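## Task

Take the tube in well A1 of the grey source rack RA and seat it in well B2 of the white destination rack RB; also take the tube in RA's well A4 and seat it in RB's well C2. Every tube not named must finish upright in its original well (temporary moves are allowed). Both racks must end near their starting spots and sit flat on the bench mat (they may be shifted along the way). Anything held in place only by the robot at the end does not count. Release everything and move the arms away (touching DONE or its housing is acceptable), then press DONE a single time once the work is complete; the scene ends when DONE is depressed, and pressing it while any required change is still wrong is worse than never pressing it.

## Robot and tools

Setup: two arms, left_arm and right_arm, each with six joints (waist, shoulder, elbow, wrist pitch, wrist yaw, wrist roll) and a parallel gripper. RA is the grey rack, RB the white one; neither is fastened. At the start row A of each rack is the row closest to the arm bases, and column 1 is on the left when viewed from between the bases. The idle arm may be parked out of the way. DONE is a button with a lamp above it; push until the lamp lights.

Scene frame: origin on the table top between the arms, +z up, +x out over the table, left_arm on the +y side. The arm names do not refer to image sides. The state line gives, per arm, end_effector_position (metres) and end_effector_quat_wxyz in this frame; the printed position can be off, more so at long reach. The gripper's fingers point along its own +z and close along its own y; the reported point sits between the pads, roughly 1 cm behind the fingertips.

execute_actions takes "actions": a list holding at most one item, or empty. An empty list only returns the current state. An item with "rows" (1 to 15 rows) and optional "steps" (1 to 15, default 15; one step is 1/30 s) is a motion; each row is used for one step and the final row repeats if rows run out. An item with only "steps" (up to 300) is a wait that returns after that many steps since the previous result. Optional "pictures" (true/false) controls whether camera images come back. A refused call sends nothing.

Each row is one list of 14 numbers, all in [-1, 1], covering both arms even if only one moves: left_arm waist, shoulder, elbow, wrist pitch, wrist yaw, wrist roll, opening, then the same seven for right_arm. The six joint entries are offsets, not targets: they are measured from that arm's joint angles in the most recent result that printed them (before any such result in a scene, and for later calls within one reply, from where the arm is when the action begins), never from the previous row. Scale: 1.0 equals 1.264 rad waist, 1.32 shoulder, 1.276 elbow, 1.83 wrist pitch, 1.686 wrist yaw, 2.022 wrist roll. Stated joint ranges (rad): waist -2.880..2.880, shoulder 0.000..3.142, elbow 0.000..3.019, wrist pitch -1.693..1.571, wrist yaw -1.571..1.571, wrist roll -2.094..2.094. A request more than 0.019 rad beyond a range end is refused; actual ends may differ by up to 0.019 rad, and over-asks are clipped, with a "joint sent to its limit" line (possibly about an earlier action). The opening entry is absolute, not an offset: +1 fully open, -1 closed.

Motion limits: per step each joint target stays within a lead of its measured angle (waist 0.264, shoulder 0.32, elbow 0.276, wrist pitch 0.33, wrist yaw 0.186, wrist roll 0.522 rad), and targets are scaled back if they would move the hand more than 70 mm from where it is. Large offsets therefore take several steps. Moves of a few mm may not register. Zeros do not mean wait: they pull the arm back to the reference angles, and arms can sag under them; to hold a pose, send offsets back to the desired angles in a reply's first call, zeros afterward, and push further if a joint lags. Between calls, arms keep driving toward the last row until motion nearly stops or a step is HELD; fingers still finish opening or closing. The simulation keeps running while you compose replies.

Gripping: grip_measured reports finger opening on the same scale as the command. Commanding about 0.03 below grip_measured holds firmly; less holds gently. Readings can be off by about 1 mm. Pad force tops out near 50 to 62 N; thin parts get less.

Result lines: Joint positions and Joint velocities list each arm's joints (rad, rad/s) then pad gap (m; 0.094 open). Joint torques follow the same order without the gripper, are noisy and offset, and are nonzero even unloaded. "joint command not followed" means a clearance check altered joint targets; HELD marks steps where your row was partly or wholly not sent. MOTOR HOT appears from 85 °C; at 100 °C the arm and gripper go limp (OVER-TEMPERATURE FAULT), so do not hold loads needlessly.

zoom_image: "camera" is cam_high (896x504), cam_low (896x504), cam_left_wrist (616x616) or cam_right_wrist (616x616); "region" is [x0, y0, x1, y1] in that image's pixels from the top-left, at most 504 by 504.

finished_scene: "scene" is 1 or 2; it ends that scene irreversibly, grades it, and gives the next task. Replying without a tool call ends all remaining scenes.

Avoid: dropping tubes, knocking anything off the table (ends the scene), tipping or dislodging racks, slamming or pushing hard, and letting the arms collide or press on each other. Loose objects may occasionally get a brief push from outside.

Each tool is called after "Request:" as name(argument=value, ...) on one line, values as JSON.

## Session

Request:
execute_actions(actions=[])

Scene clock: 0.00 s of 13600.00 s.
left_arm: end_effector_position=(+0.5260, +0.6084, +0.3266) grip_measured=+1.000 end_effector_quat_wxyz=(+0.261, -0.077, +0.798, +0.537) | right_arm: end_effector_position=(+0.5298, -0.3779, +0.5005) grip_measured=+1.000 end_effector_quat_wxyz=(+0.714, +0.042, +0.698, -0.045)
Joint positions: left_arm=[ 0.262  1.576  1.302 -0.138 -0.772  0.727  0.094] | right_arm=[ 0.015  1.043  1.051  0.015 -0.012 -0.003  0.094]
Joint velocities: left_arm=[-0.005 -0.024  0.007  0.012 -0.022 -0.007  0.   ] | right_arm=[-0.005 -0.005  0.007  0.002  0.022 -0.051  0.   ]
Joint torques (N m, as the arm reports them, + toward a larger angle): no reading
Motor temperatures (°C, as the motors report them): left_arm=[18 17 17 20 18 19] | right_arm=[16 18 18 19 18 18]

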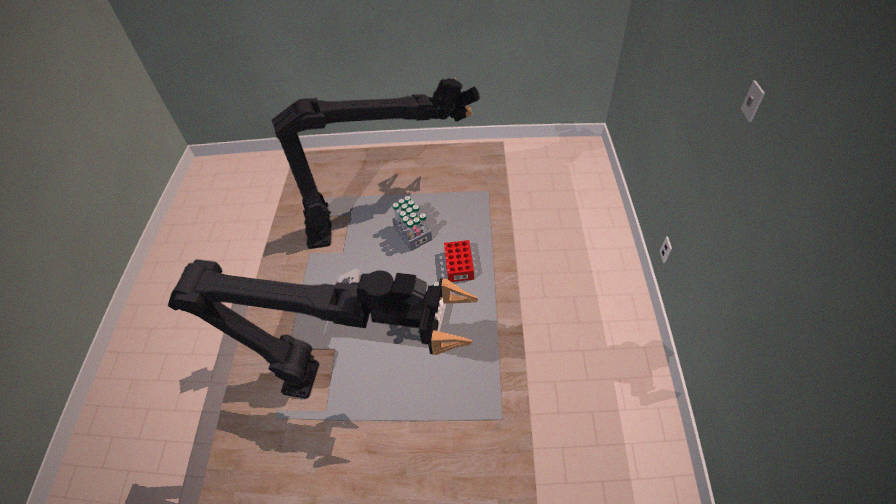

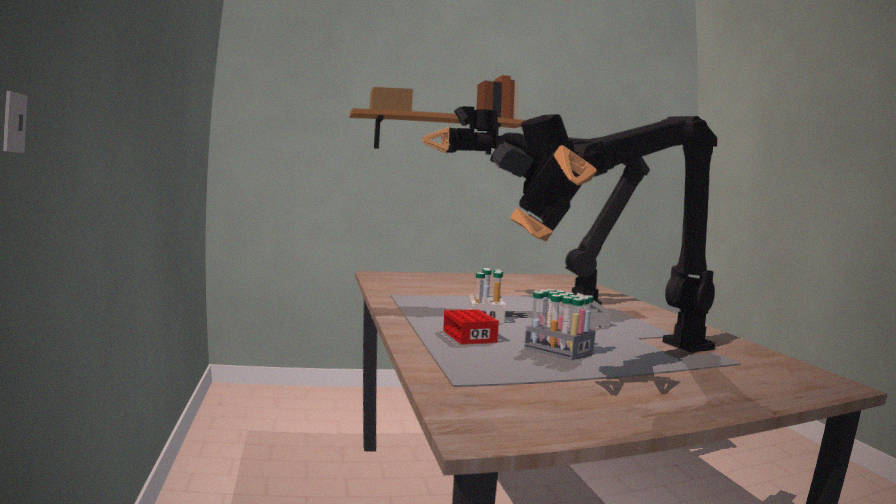

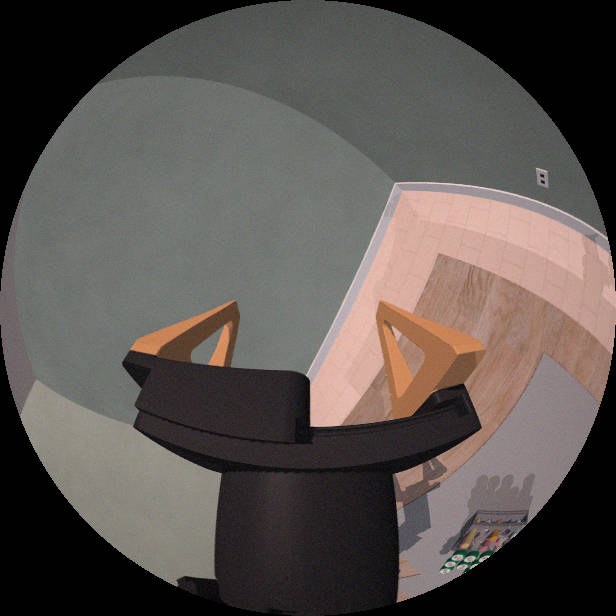

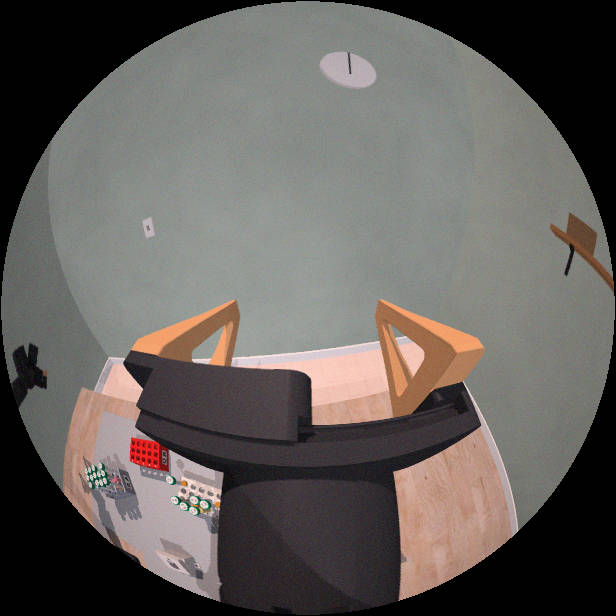

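Request:
execute_actions(actions=[{"rows":[[0,0,0,0,0.458,-0.36,1,-0.4,0,0,-0.6,0,0,1]]}], pictures=false)

Request:
execute_actions(actions=[{"steps":45}])

Scene clock: 13.43 s of 13600.00 s.
left_arm: end_effector_position=(+0.6128, +0.5154, +0.3046) grip_measured=+1.000 end_effector_quat_wxyz=(+0.532, -0.151, +0.824, +0.120) | right_arm: end_effector_position=(+0.3275, -0.5558, +0.2751) grip_measured=+1.000 end_effector_quat_wxyz=(+0.251, +0.315, +0.911, -0.084)
Joint positions: left_arm=[ 0.262  1.576  1.298 -0.138 -0.003  0.04   0.094] | right_arm=[-0.521  1.041  1.028 -1.022 -0.008 -0.003  0.094]
Joint velocities: left_arm=[-0.005 -0.005  0.022 -0.007  0.051 -0.168  0.   ] | right_arm=[ 0.044 -0.005 -0.095 -0.979 -0.051  0.022  0.   ]
Joint torques (N m, as the arm reports them, + toward a larger angle): left_arm=[ -0.04 -13.89   9.34   2.03  -0.04  -0.11] | right_arm=[ 3.13 -5.17 11.37  1.51 -0.2  -0.09]
Motor temperatures (°C, as the motors report them): left_arm=[18 18 19 20 18 19] | right_arm=[16 18 22 20 18 18]
Steps of this call (steps 1 to 90: nothing new was sent; then 9.93 s passed at rest; steps 91 to 105: all 15 steps of this action). Readings (joint positions):
91: left_arm=[0.264 1.576 1.301 -0.138 -0.679 0.642] | right_arm=[0.005 1.043 1.052 -0.020 -0.016 -0.003]
92: left_arm=[0.265 1.576 1.301 -0.138 -0.575 0.542] | right_arm=[-0.018 1.040 1.052 -0.074 -0.017 -0.003]
94: left_arm=[0.265 1.576 1.298 -0.138 -0.367 0.356] | right_arm=[-0.095 1.039 1.048 -0.189 -0.017 -0.003]
98: left_arm=[0.264 1.576 1.298 -0.138 -0.026 0.151] | right_arm=[-0.293 1.040 1.040 -0.432 -0.017 -0.003]
105: the state above

Scene clock: 14.93 s of 13600.00 s.
left_arm: end_effector_position=(+0.6128, +0.5154, +0.3046) grip_measured=+1.000 end_effector_quat_wxyz=(+0.534, -0.163, +0.822, +0.112) | right_arm: end_effector_position=(+0.3242, -0.5429, +0.2685) grip_measured=+1.000 end_effector_quat_wxyz=(+0.229, +0.308, +0.920, -0.073)
Joint positions: left_arm=[ 0.262  1.576  1.298 -0.138 -0.003  0.01   0.094] | right_arm=[-0.501  1.041  1.026 -1.069 -0.009 -0.003  0.094]
Joint velocities: left_arm=[-0.015  0.005 -0.017 -0.017  0.037  0.007  0.   ] | right_arm=[-0.015 -0.015 -0.007 -0.012  0.051 -0.037  0.   ]
Joint torques (N m, as the arm reports them, + toward a larger angle): left_arm=[ -0.26 -14.06   9.44   2.03  -0.05  -0.12] | right_arm=[ 2.29 -4.48 11.    0.34 -0.19 -0.08]
Motor temperatures (°C, as the motors report them): left_arm=[18 18 19 20 18 19] | right_arm=[16 18 22 20 18 18]
Steps of this call (steps 1 to 30: the robot went on to your last target; steps 31 to 45: nothing new was sent). Readings (joint positions):
1: left_arm=[0.262 1.576 1.298 -0.138 -0.003 0.034] | right_arm=[-0.517 1.041 1.026 -1.047 -0.008 -0.003]
2: left_arm=[0.262 1.576 1.298 -0.138 -0.003 0.029] | right_arm=[-0.513 1.041 1.026 -1.060 -0.008 -0.003]
4: left_arm=[0.262 1.576 1.298 -0.138 -0.003 0.022] | right_arm=[-0.504 1.041 1.026 -1.067 -0.008 -0.003]
8: left_arm=[0.262 1.576 1.298 -0.138 -0.003 0.015] | right_arm=[-0.501 1.041 1.026 -1.069 -0.009 -0.003]
45: the state above
All arms were judged still, so your last target was given up. Only a new action makes them travel on or press farther. Fingers that are still opening or closing keep moving.

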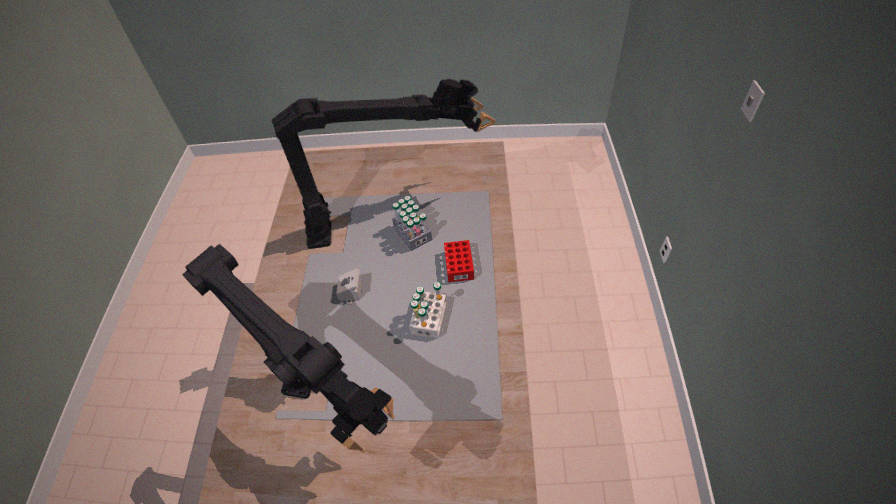

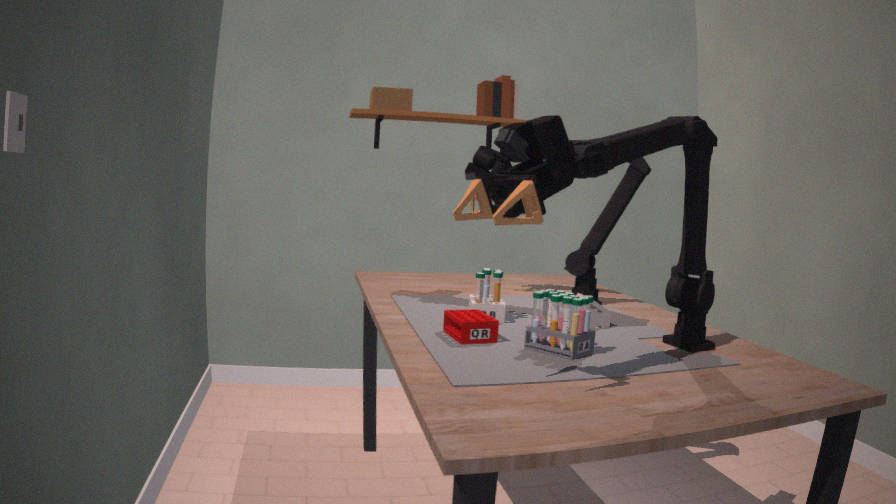

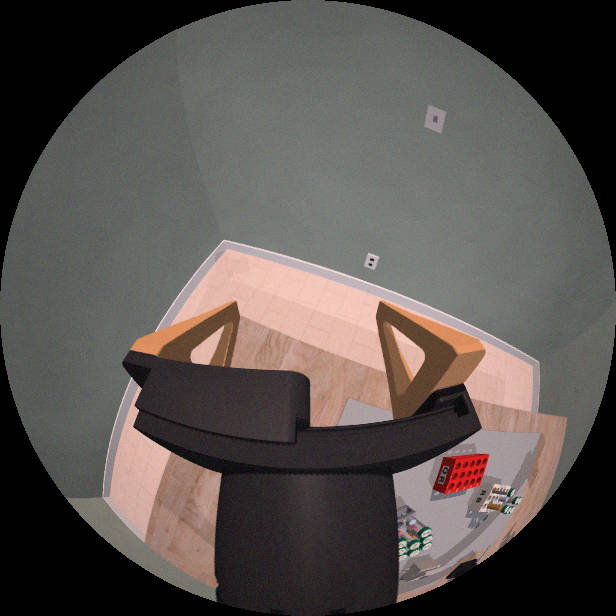

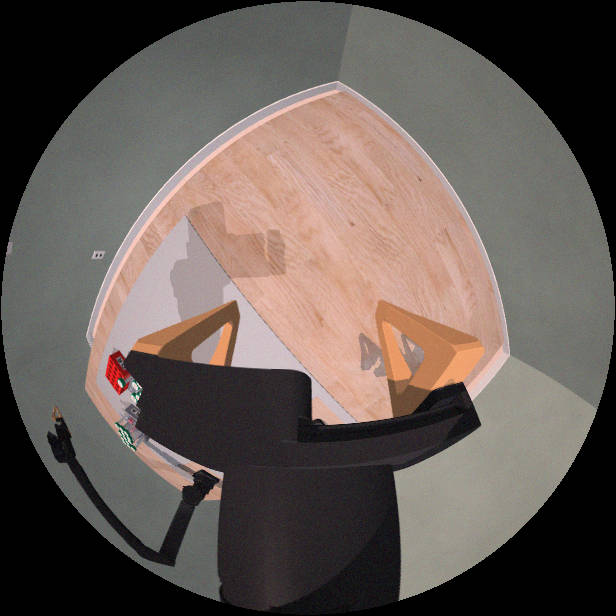

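Request:
execute_actions(actions=[{"rows":[[-0.35,-0.209,-0.06,-0.728,0,0,0.2,-0.3,-0.3,-0.2,0,0,0,1]]}], pictures=false)

Request:
execute_actions(actions=[{"steps":40}])

Request:
zoom_image(camera="cam_high", region=[320,170,520,350])

Scene clock: 51.53 s of 13600.00 s.
left_arm: end_effector_position=(+0.4908, +0.2289, +0.2554) grip_measured=+0.201 end_effector_quat_wxyz=(+0.261, +0.024, +0.965, -0.003) | right_arm: end_effector_position=(+0.1568, -0.5499, +0.2586) grip_measured=+1.000 end_effector_quat_wxyz=(+0.273, +0.471, +0.825, -0.154)
Joint positions: left_arm=[-0.177  1.351  1.227 -0.918 -0.001  0.01   0.056] | right_arm=[-0.893  0.62   0.752 -1.066 -0.006 -0.003  0.094]
Joint velocities: left_arm=[-0.796 -0.493 -0.046 -3.104  0.007 -0.051  0.001] | right_arm=[ 0.044  0.22  -0.002 -0.012  0.081 -0.037  0.   ]
Joint torques (N m, as the arm reports them, + toward a larger angle): left_arm=[  4.51 -12.06   8.46   1.44  -0.35   0.02] | right_arm=[ 3.02  0.55 10.88  1.06 -0.14 -0.09]
Motor temperatures (°C, as the motors report them): left_arm=[18 18 20 20 18 19] | right_arm=[16 18 24 20 18 18]
Steps of this call (steps 1 to 90: nothing new was sent; then 33.10 s passed at rest; steps 91 to 105: all 15 steps of this action). Readings (joint positions):
91: left_arm=[0.257 1.571 1.296 -0.158 -0.005 0.010] | right_arm=[-0.511 1.029 1.008 -1.062 -0.012 -0.003]
92: left_arm=[0.247 1.560 1.287 -0.192 -0.007 0.010] | right_arm=[-0.536 0.999 0.970 -1.057 -0.013 -0.003]
94: left_arm=[0.209 1.528 1.264 -0.264 -0.007 0.010] | right_arm=[-0.625 0.908 0.873 -1.057 -0.013 -0.003]
98: left_arm=[0.085 1.462 1.234 -0.424 -0.007 0.010] | right_arm=[-0.863 0.686 0.754 -1.064 -0.006 -0.003]
105: the state above

Scene clock: 52.87 s of 13600.00 s.
left_arm: end_effector_position=(+0.3559, +0.2307, +0.2342) grip_measured=+0.201 end_effector_quat_wxyz=(+0.015, +0.030, +0.999, -0.000) | right_arm: end_effector_position=(+0.1584, -0.5520, +0.2532) grip_measured=+1.000 end_effector_quat_wxyz=(+0.264, +0.472, +0.828, -0.149)
Joint positions: left_arm=[-0.186  1.3    1.211 -1.452 -0.001  0.01   0.056] | right_arm=[-0.892  0.641  0.752 -1.066 -0.006 -0.003  0.094]
Joint velocities: left_arm=[-0.024 -0.005 -0.002 -0.022 -0.037  0.066 -0.   ] | right_arm=[-0.005  0.005 -0.007 -0.007 -0.066 -0.081  0.   ]
Joint torques (N m, as the arm reports them, + toward a larger angle): left_arm=[ 0.58 -8.51  8.93 -0.18 -0.25  0.  ] | right_arm=[ 2.61 -0.68 10.5   1.01 -0.17 -0.08]
Motor temperatures (°C, as the motors report them): left_arm=[18 18 20 20 18 19] | right_arm=[16 18 24 20 18 18]
Steps of this call (steps 1 to 30: the robot went on to your last target; steps 31 to 40: nothing new was sent). Readings (joint positions):
1: left_arm=[-0.198 1.335 1.226 -1.026 0.001 0.010] | right_arm=[-0.892 0.627 0.752 -1.066 -0.006 -0.003]
2: left_arm=[-0.210 1.322 1.225 -1.134 0.001 0.010] | right_arm=[-0.892 0.633 0.752 -1.066 -0.006 -0.003]
4: left_arm=[-0.209 1.306 1.221 -1.331 0.001 0.010] | right_arm=[-0.892 0.640 0.752 -1.066 -0.006 -0.003]
8: left_arm=[-0.189 1.300 1.211 -1.446 -0.000 0.010] | right_arm=[-0.892 0.641 0.752 -1.066 -0.006 -0.003]
40: the state above
All arms were judged still, so your last target was given up. Only a new action makes them travel on or press farther. Fingers that are still opening or closing keep moving.

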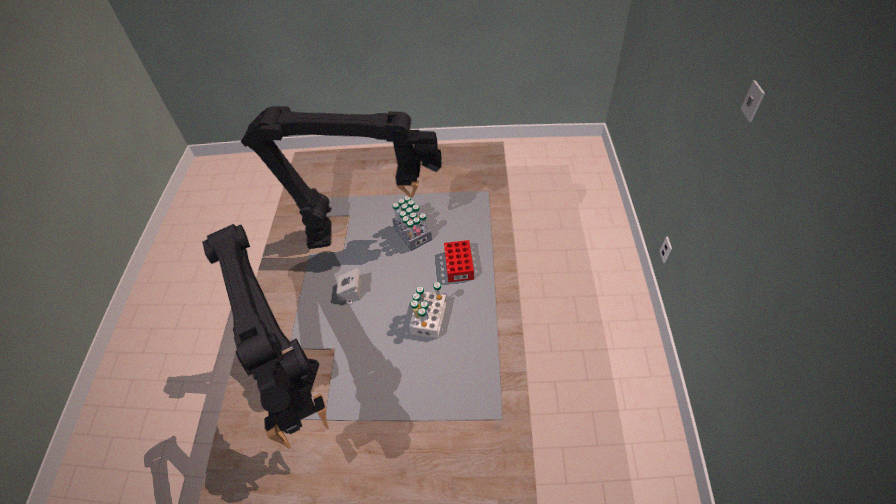

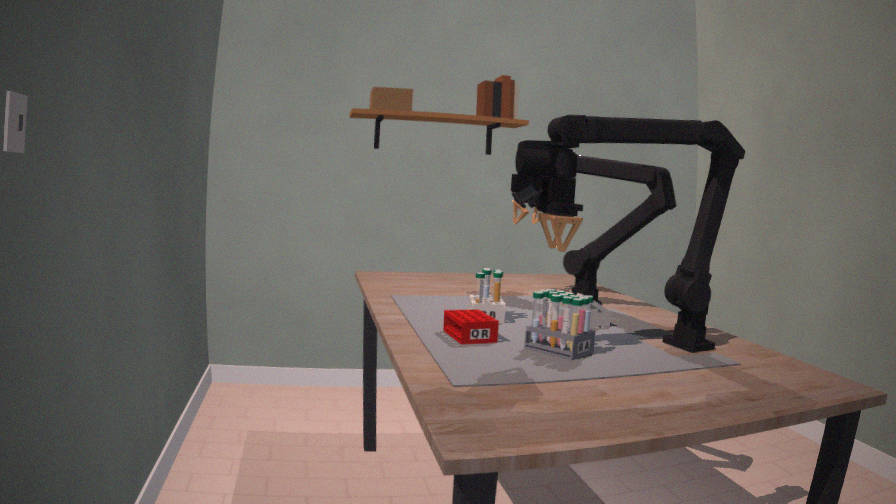

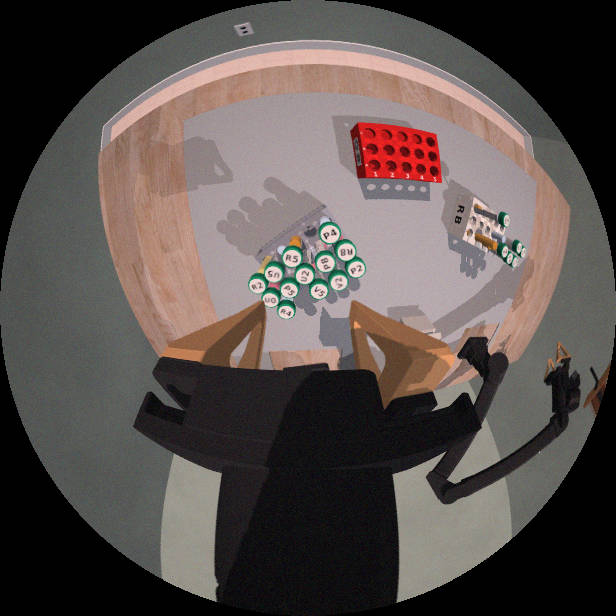

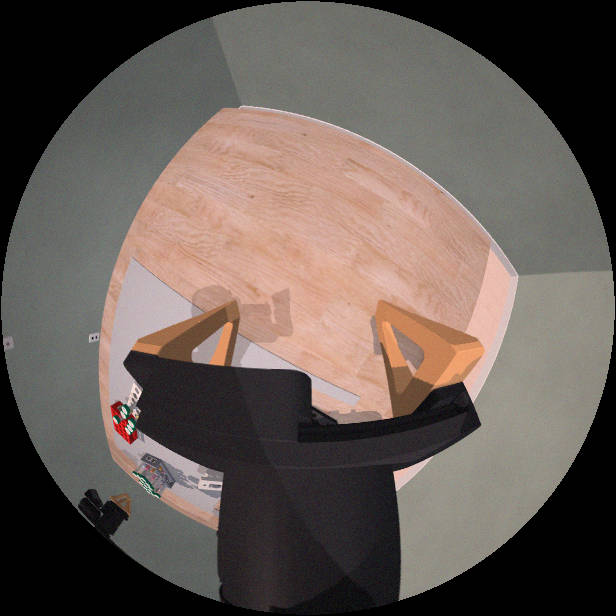

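Region (320, 170, 520, 350) of cam_high's 896x504 image, scaled by 2.520, with more detail than that image has; it fills the top 454 rows of this view, and the rest is white.

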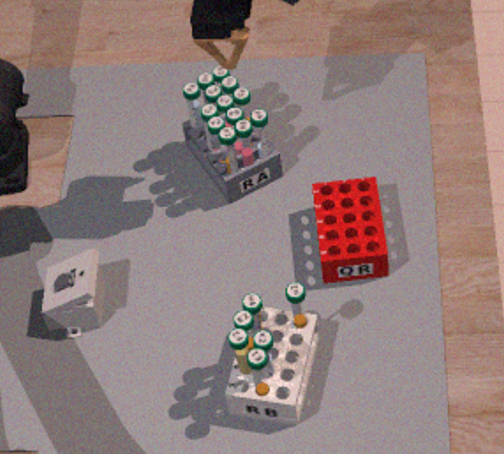

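Request:
execute_actions(actions=[{"rows":[[0.068,-0.105,-0.195,0.05,0,-0.247,-0.3,0,0,0,0,0,0,1]]}], pictures=false)

Request:
execute_actions(actions=[{"steps":15}])

Scene clock: 101.73 s of 13600.00 s.
left_arm: end_effector_position=(+0.2775, +0.2608, +0.1688) grip_measured=-0.298 end_effector_quat_wxyz=(-0.025, -0.247, +0.969, +0.005) | right_arm: end_effector_position=(+0.1577, -0.5508, +0.2486) grip_measured=+1.000 end_effector_quat_wxyz=(+0.261, +0.473, +0.829, -0.147)
Joint positions: left_arm=[-0.097  1.17   0.929 -1.38   0.    -0.46   0.033] | right_arm=[-0.892  0.641  0.743 -1.066 -0.006 -0.003  0.094]
Joint velocities: left_arm=[-0.005 -0.015 -0.002 -0.022 -0.007 -0.125  0.001] | right_arm=[-0.005 -0.005 -0.017 -0.007 -0.007 -0.007  0.   ]
Joint torques (N m, as the arm reports them, + toward a larger angle): left_arm=[-0.33 -6.7  10.38  1.05 -0.2  -0.06] | right_arm=[ 1.69 -0.75  9.75  1.17 -0.06 -0.09]
Motor temperatures (°C, as the motors report them): left_arm=[18 18 20 20 18 19] | right_arm=[16 18 25 20 18 18]
Steps of this call (steps 1 to 90: nothing new was sent; then 45.37 s passed at rest; steps 91 to 105: all 15 steps of this action). Readings (joint positions):
91: left_arm=[-0.182 1.289 1.186 -1.431 0.001 -0.056] | right_arm=[-0.892 0.641 0.751 -1.066 -0.006 -0.003]
92: left_arm=[-0.171 1.263 1.132 -1.400 0.001 -0.131] | right_arm=[-0.892 0.641 0.750 -1.066 -0.006 -0.003]
94: left_arm=[-0.134 1.205 1.009 -1.383 0.001 -0.255] | right_arm=[-0.892 0.641 0.746 -1.066 -0.006 -0.003]
98: left_arm=[-0.097 1.171 0.929 -1.383 0.000 -0.389] | right_arm=[-0.892 0.641 0.743 -1.066 -0.006 -0.003]
105: the state above

Scene clock: 102.23 s of 13600.00 s.
left_arm: end_effector_position=(+0.2775, +0.2608, +0.1688) grip_measured=-0.298 end_effector_quat_wxyz=(-0.025, -0.256, +0.966, +0.005) | right_arm: end_effector_position=(+0.1577, -0.5508, +0.2486) grip_measured=+1.000 end_effector_quat_wxyz=(+0.261, +0.473, +0.829, -0.147)
Joint positions: left_arm=[-0.097  1.17   0.929 -1.38   0.    -0.478  0.033] | right_arm=[-0.892  0.641  0.743 -1.066 -0.006 -0.003  0.094]
Joint velocities: left_arm=[-0.015  0.005 -0.002 -0.017  0.066 -0.066  0.001] | right_arm=[ 0.005  0.005 -0.017 -0.007 -0.022  0.007  0.   ]
Joint torques (N m, as the arm reports them, + toward a larger angle): left_arm=[-0.92 -6.59 10.47  1.04 -0.18 -0.08] | right_arm=[ 1.54 -0.05  9.57  1.06 -0.03 -0.07]
Motor temperatures (°C, as the motors report them): left_arm=[18 18 20 20 18 19] | right_arm=[16 18 25 20 18 18]
Steps of this call (steps 1 to 15: the robot went on to your last target). Readings (joint positions):
1: left_arm=[-0.097 1.170 0.929 -1.380 0.000 -0.464] | right_arm=[-0.892 0.641 0.743 -1.066 -0.006 -0.003]
2: left_arm=[-0.097 1.170 0.929 -1.380 0.000 -0.467] | right_arm=[-0.892 0.641 0.743 -1.066 -0.006 -0.003]
4: left_arm=[-0.097 1.170 0.929 -1.380 0.000 -0.471] | right_arm=[-0.892 0.641 0.743 -1.066 -0.006 -0.003]
8: left_arm=[-0.097 1.170 0.929 -1.380 0.000 -0.475] | right_arm=[-0.892 0.641 0.743 -1.066 -0.006 -0.003]
15: the state above

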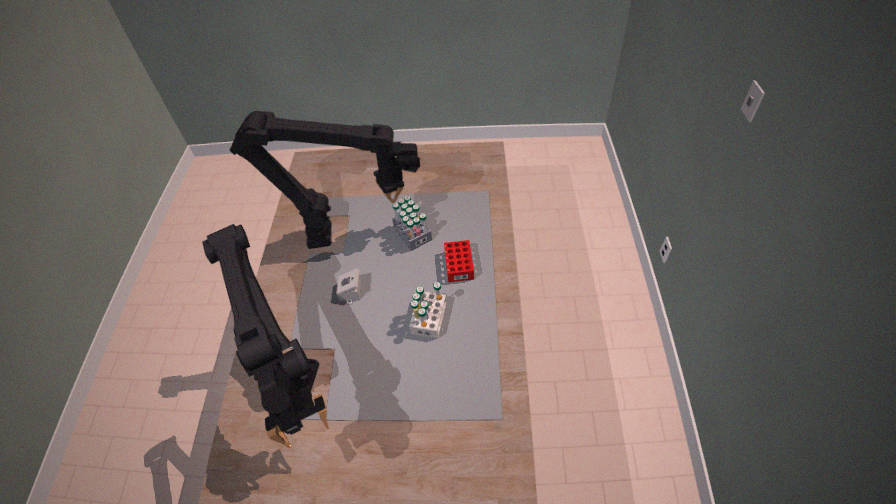

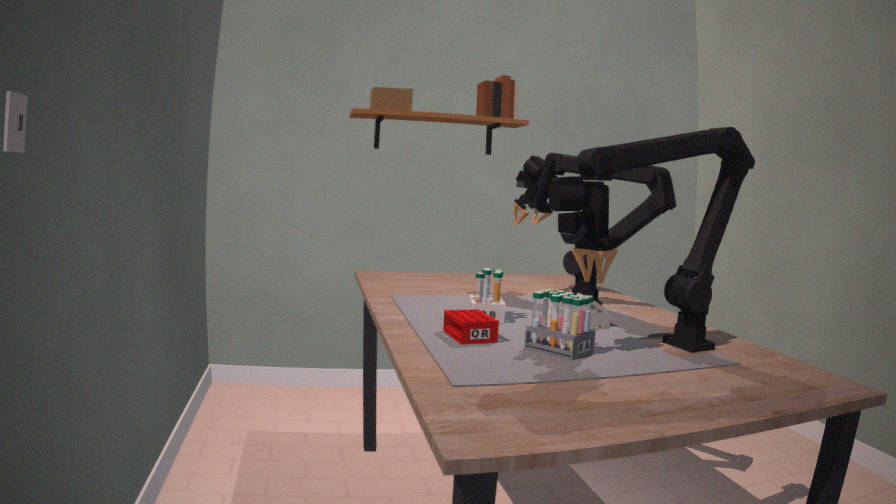

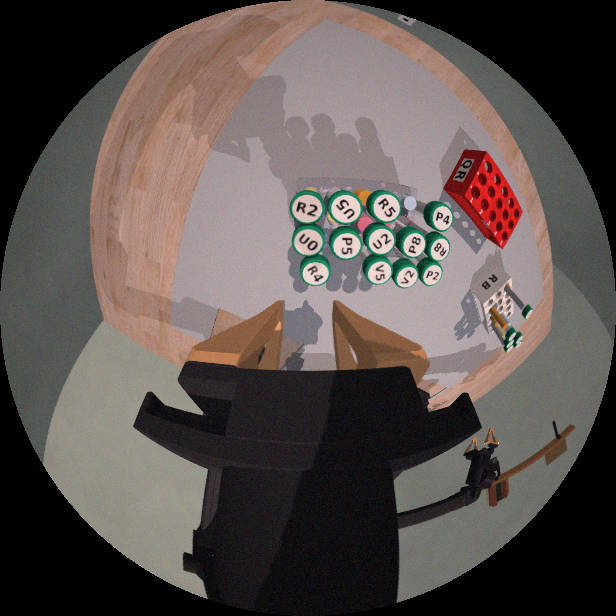

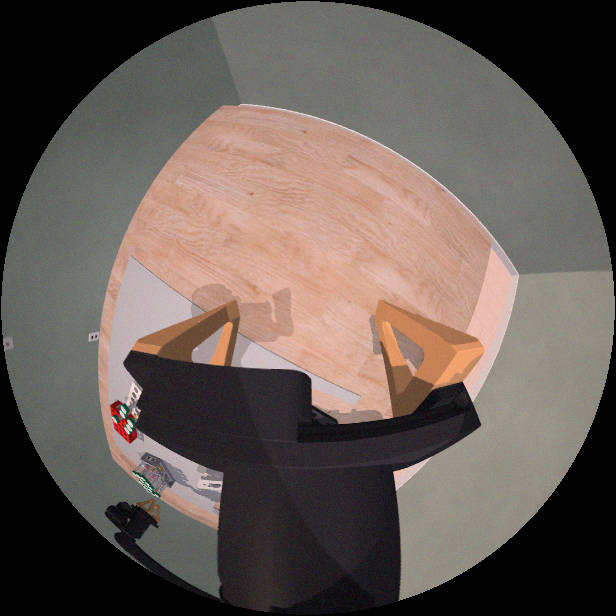

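Request:
execute_actions(actions=[{"rows":[[0.004,0.012,-0.01,0.057,0,-0.01,-0.3,0,0,0.008,0,0,0,1]]}])

Scene clock: 130.23 s of 13600.00 s.
left_arm: end_effector_position=(+0.2929, +0.2614, +0.1609) grip_measured=-0.298 end_effector_quat_wxyz=(+0.005, -0.260, +0.966, -0.001) | right_arm: end_effector_position=(+0.1577, -0.5508, +0.2486) grip_measured=+1.000 end_effector_quat_wxyz=(+0.261, +0.473, +0.829, -0.147)
Joint positions: left_arm=[-0.097  1.177  0.913 -1.297  0.    -0.487  0.033] | right_arm=[-0.892  0.641  0.743 -1.066 -0.006 -0.003  0.094]
Joint velocities: left_arm=[-0.005 -0.005 -0.002  0.002 -0.007 -0.007  0.001] | right_arm=[ 0.005  0.005 -0.012  0.002 -0.051 -0.051  0.   ]
Joint torques (N m, as the arm reports them, + toward a larger angle): left_arm=[ 0.45 -5.28  7.99  1.4  -0.22 -0.14] | right_arm=[ 2.13 -1.09  9.68  1.12 -0.05 -0.16]
Motor temperatures (°C, as the motors report them): left_arm=[18 18 22 20 18 19] | right_arm=[16 18 25 20 18 18]
Steps of this call (steps 1 to 15: the robot went on to your last target; steps 16 to 90: nothing new was sent; then 24.50 s passed at rest; steps 91 to 105: all 15 steps of this action). Readings (joint positions):
91: left_arm=[-0.097 1.170 0.926 -1.364 0.000 -0.480] | right_arm=[-0.892 0.641 0.743 -1.066 -0.006 -0.003]
92: left_arm=[-0.097 1.170 0.922 -1.339 0.000 -0.481] | right_arm=[-0.892 0.641 0.743 -1.066 -0.006 -0.003]
94: left_arm=[-0.097 1.174 0.916 -1.308 0.000 -0.483] | right_arm=[-0.892 0.641 0.743 -1.066 -0.006 -0.003]
98: left_arm=[-0.097 1.177 0.913 -1.297 0.000 -0.486] | right_arm=[-0.892 0.641 0.743 -1.066 -0.006 -0.003]
105: the state above

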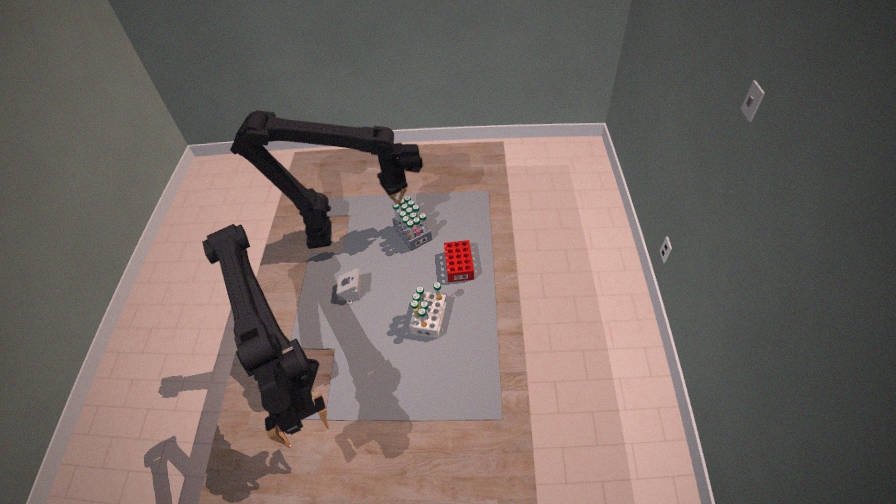

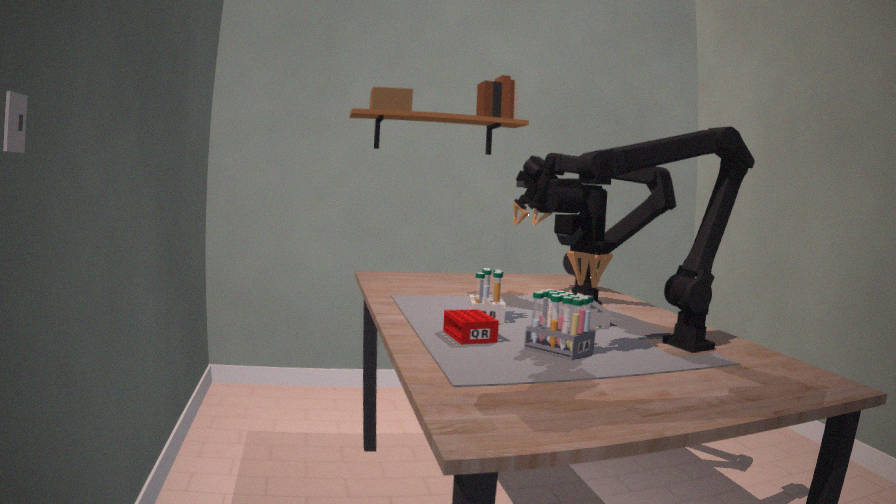

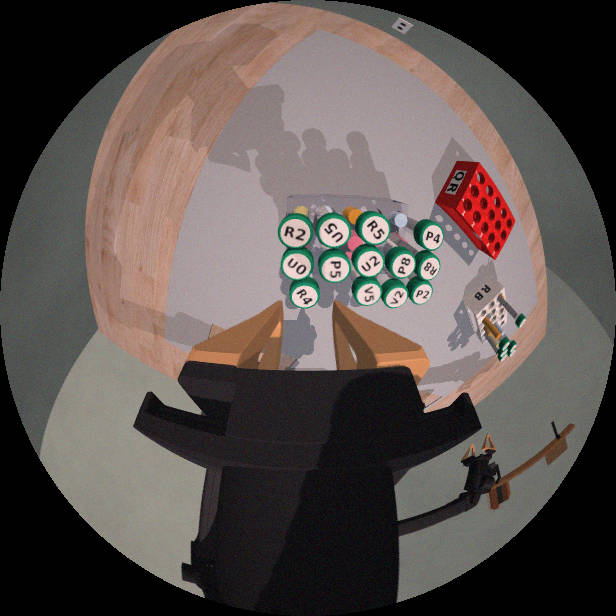

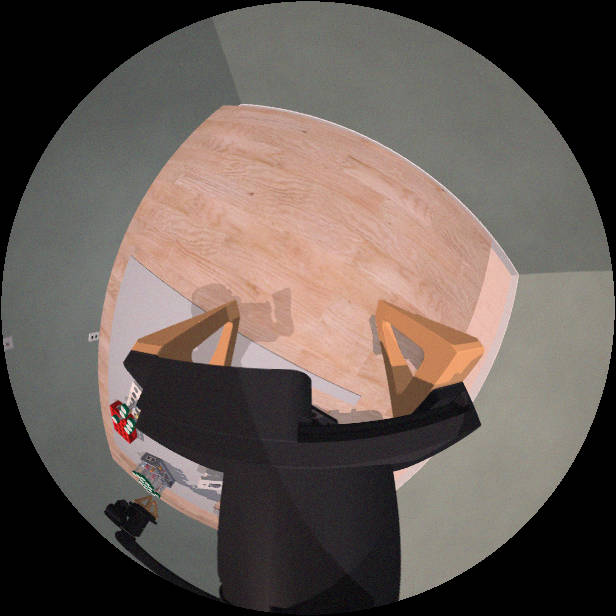

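Request:
execute_actions(actions=[{"rows":[[0.015,0.01,-0.02,0.02,0,0,-0.3,0,0,0,0,0,0,1],[0.015,0.019,-0.039,0.04,0,0,-0.3,0,0,0,0,0,0,1]]}])

Scene clock: 138.20 s of 13600.00 s.
left_arm: end_effector_position=(+0.2848, +0.2639, +0.1335) grip_measured=-0.298 end_effector_quat_wxyz=(-0.008, -0.265, +0.964, +0.002) | right_arm: end_effector_position=(+0.1570, -0.5496, +0.2442) grip_measured=+1.000 end_effector_quat_wxyz=(+0.257, +0.474, +0.830, -0.145)
Joint positions: left_arm=[-0.088  1.198  0.855 -1.245  0.    -0.487  0.033] | right_arm=[-0.892  0.641  0.735 -1.066 -0.006 -0.003  0.094]
Joint velocities: left_arm=[-0.015 -0.005 -0.002 -0.007 -0.066 -0.081 -0.   ] | right_arm=[ 0.015 -0.005 -0.007 -0.012 -0.037 -0.022  0.   ]
Joint torques (N m, as the arm reports them, + toward a larger angle): left_arm=[ 1.06 -5.91  8.14  1.18 -0.2   0.02] | right_arm=[ 1.67 -0.57  9.87  1.04 -0.08 -0.08]
Motor temperatures (°C, as the motors report them): left_arm=[18 18 21 20 18 19] | right_arm=[16 18 25 20 18 18]
Steps of this call (steps 1 to 15: the robot went on to your last target; steps 16 to 90: nothing new was sent; then 4.47 s passed at rest; steps 91 to 105: all 15 steps of this action). Readings (joint positions):
91: left_arm=[-0.096 1.177 0.910 -1.293 0.000 -0.487] | right_arm=[-0.892 0.641 0.743 -1.066 -0.006 -0.003]
92: left_arm=[-0.095 1.177 0.902 -1.279 0.000 -0.487] | right_arm=[-0.892 0.641 0.741 -1.066 -0.006 -0.003]
94: left_arm=[-0.091 1.181 0.878 -1.254 0.000 -0.487] | right_arm=[-0.892 0.641 0.738 -1.066 -0.006 -0.003]
98: left_arm=[-0.088 1.196 0.855 -1.249 0.000 -0.487] | right_arm=[-0.892 0.641 0.735 -1.066 -0.006 -0.003]
105: the state above

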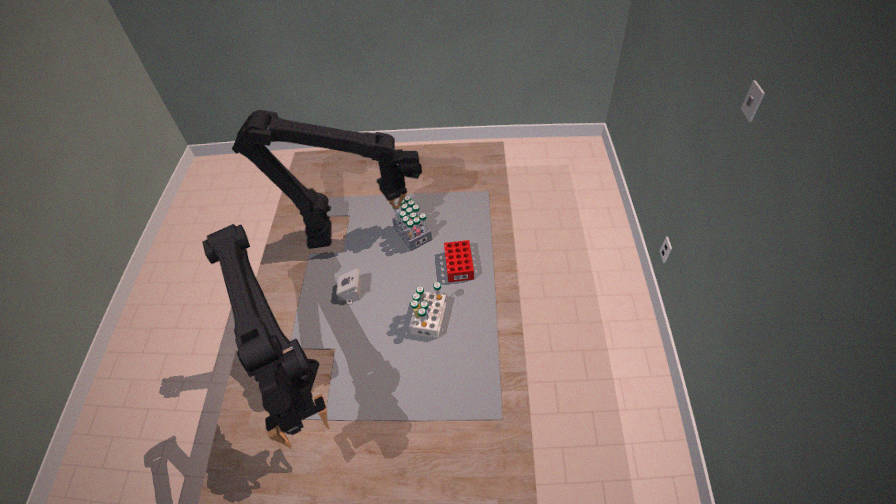

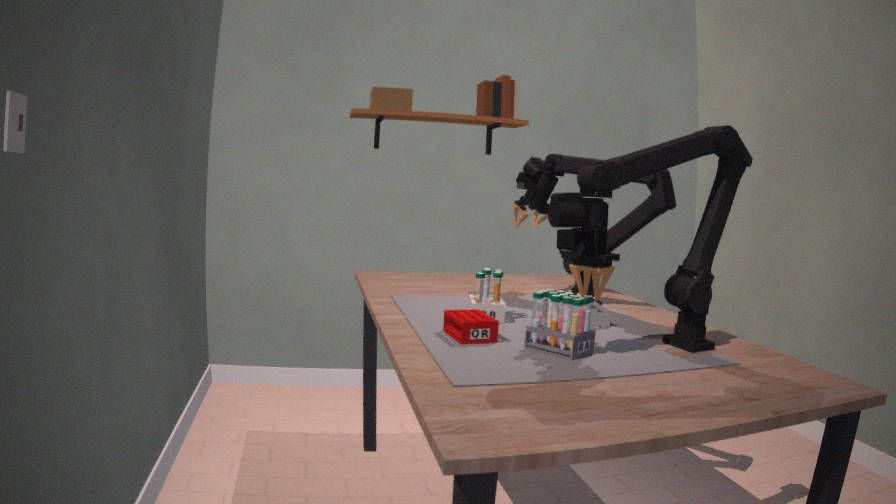

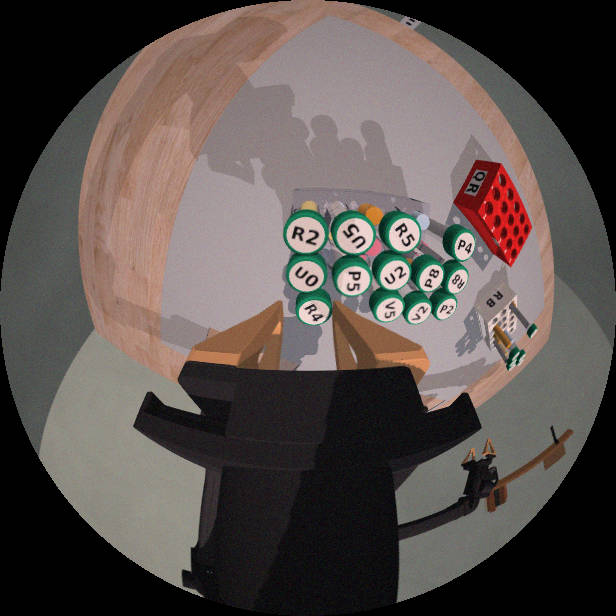

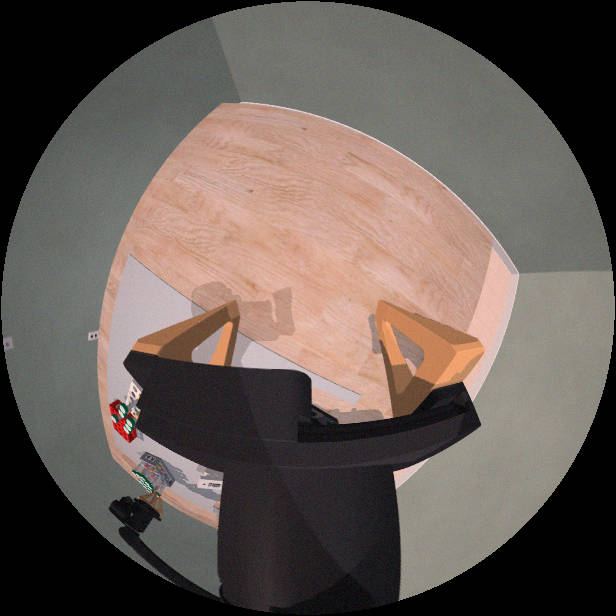

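Request:
execute_actions(actions=[{"rows":[[0,0,0,0.025,0,0,-0.3,0,0,0.006,0,0,0,1],[0,0,0,0.025,0,0,-0.3,0,0,0.006,0,0,0,1],[0,0.004,0,0.025,0,0,-0.3,0,0,0.006,0,0,0,1],[0,0.013,-0.02,0.042,0,0,-0.3,0,0,0.006,0,0,0,1]]}])

Scene clock: 144.97 s of 13600.00 s.
left_arm: end_effector_position=(+0.2868, +0.2640, +0.1203) grip_measured=-0.298 end_effector_quat_wxyz=(-0.000, -0.265, +0.964, -0.000) | right_arm: end_effector_position=(+0.1570, -0.5496, +0.2442) grip_measured=+1.000 end_effector_quat_wxyz=(+0.257, +0.474, +0.830, -0.145)
Joint positions: left_arm=[-0.088  1.206  0.824 -1.189  0.    -0.487  0.033] | right_arm=[-0.892  0.641  0.735 -1.066 -0.006 -0.003  0.094]
Joint velocities: left_arm=[ 0.005 -0.024  0.012  0.017  0.081  0.037 -0.   ] | right_arm=[-0.015  0.005 -0.002 -0.017 -0.051 -0.037  0.   ]
Joint torques (N m, as the arm reports them, + toward a larger angle): left_arm=[-0.31 -5.35  7.92  1.27 -0.2   0.05] | right_arm=[ 1.09 -0.79  9.61  1.29 -0.06 -0.08]
Motor temperatures (°C, as the motors report them): left_arm=[18 18 21 20 18 19] | right_arm=[16 18 26 20 18 18]
Steps of this call (steps 1 to 15: the robot went on to your last target; steps 16 to 90: nothing new was sent; then 3.27 s passed at rest; steps 91 to 105: all 15 steps of this action). Readings (joint positions):
91: left_arm=[-0.088 1.198 0.854 -1.240 0.000 -0.487] | right_arm=[-0.892 0.641 0.735 -1.066 -0.006 -0.003]
92: left_arm=[-0.088 1.198 0.854 -1.233 0.000 -0.487] | right_arm=[-0.892 0.641 0.735 -1.066 -0.006 -0.003]
94: left_arm=[-0.088 1.198 0.850 -1.216 0.000 -0.487] | right_arm=[-0.892 0.641 0.735 -1.066 -0.006 -0.003]
98: left_arm=[-0.088 1.202 0.829 -1.191 0.000 -0.487] | right_arm=[-0.892 0.641 0.735 -1.066 -0.006 -0.003]
105: the state above

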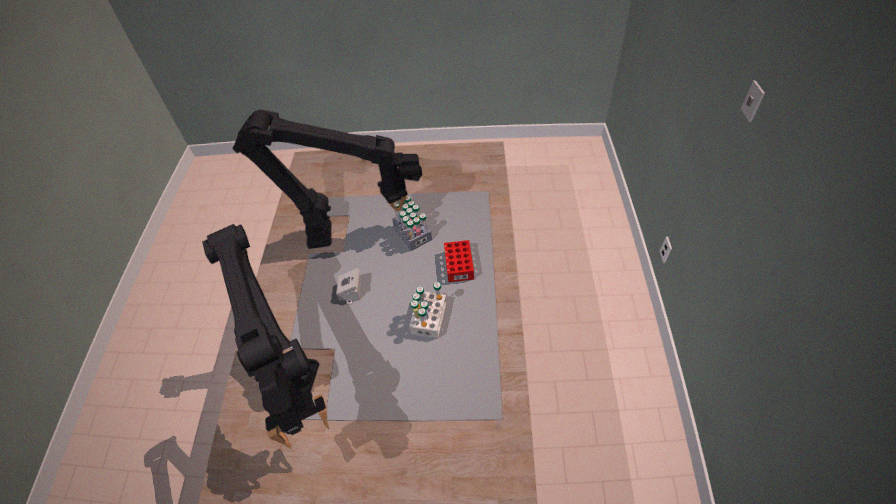

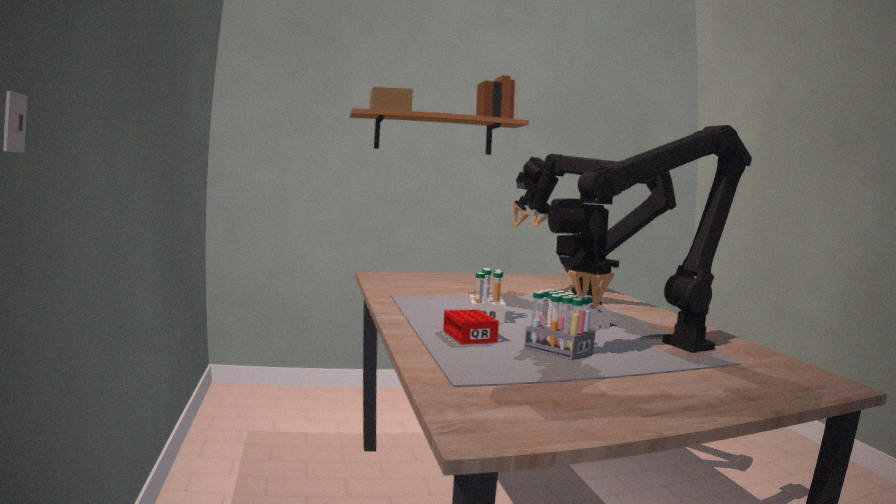

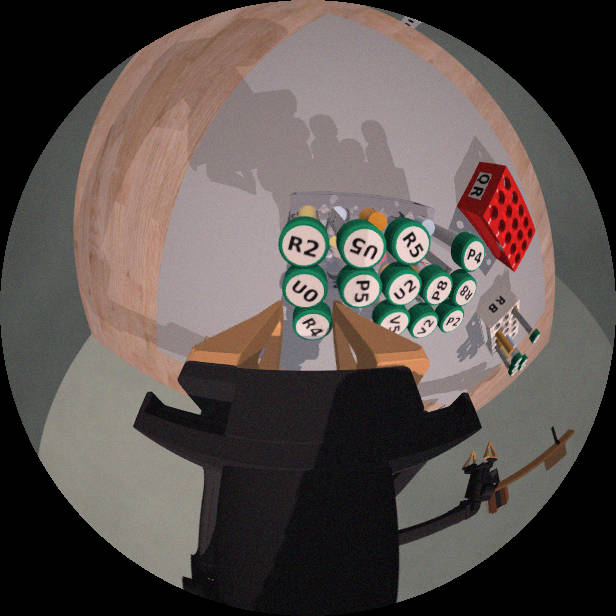

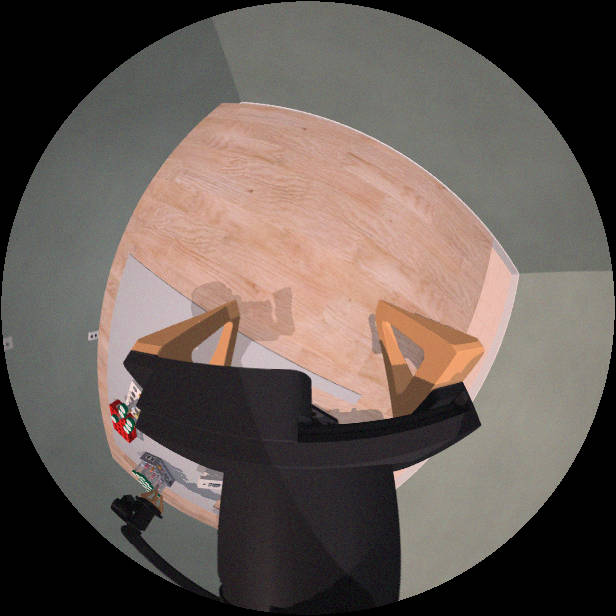

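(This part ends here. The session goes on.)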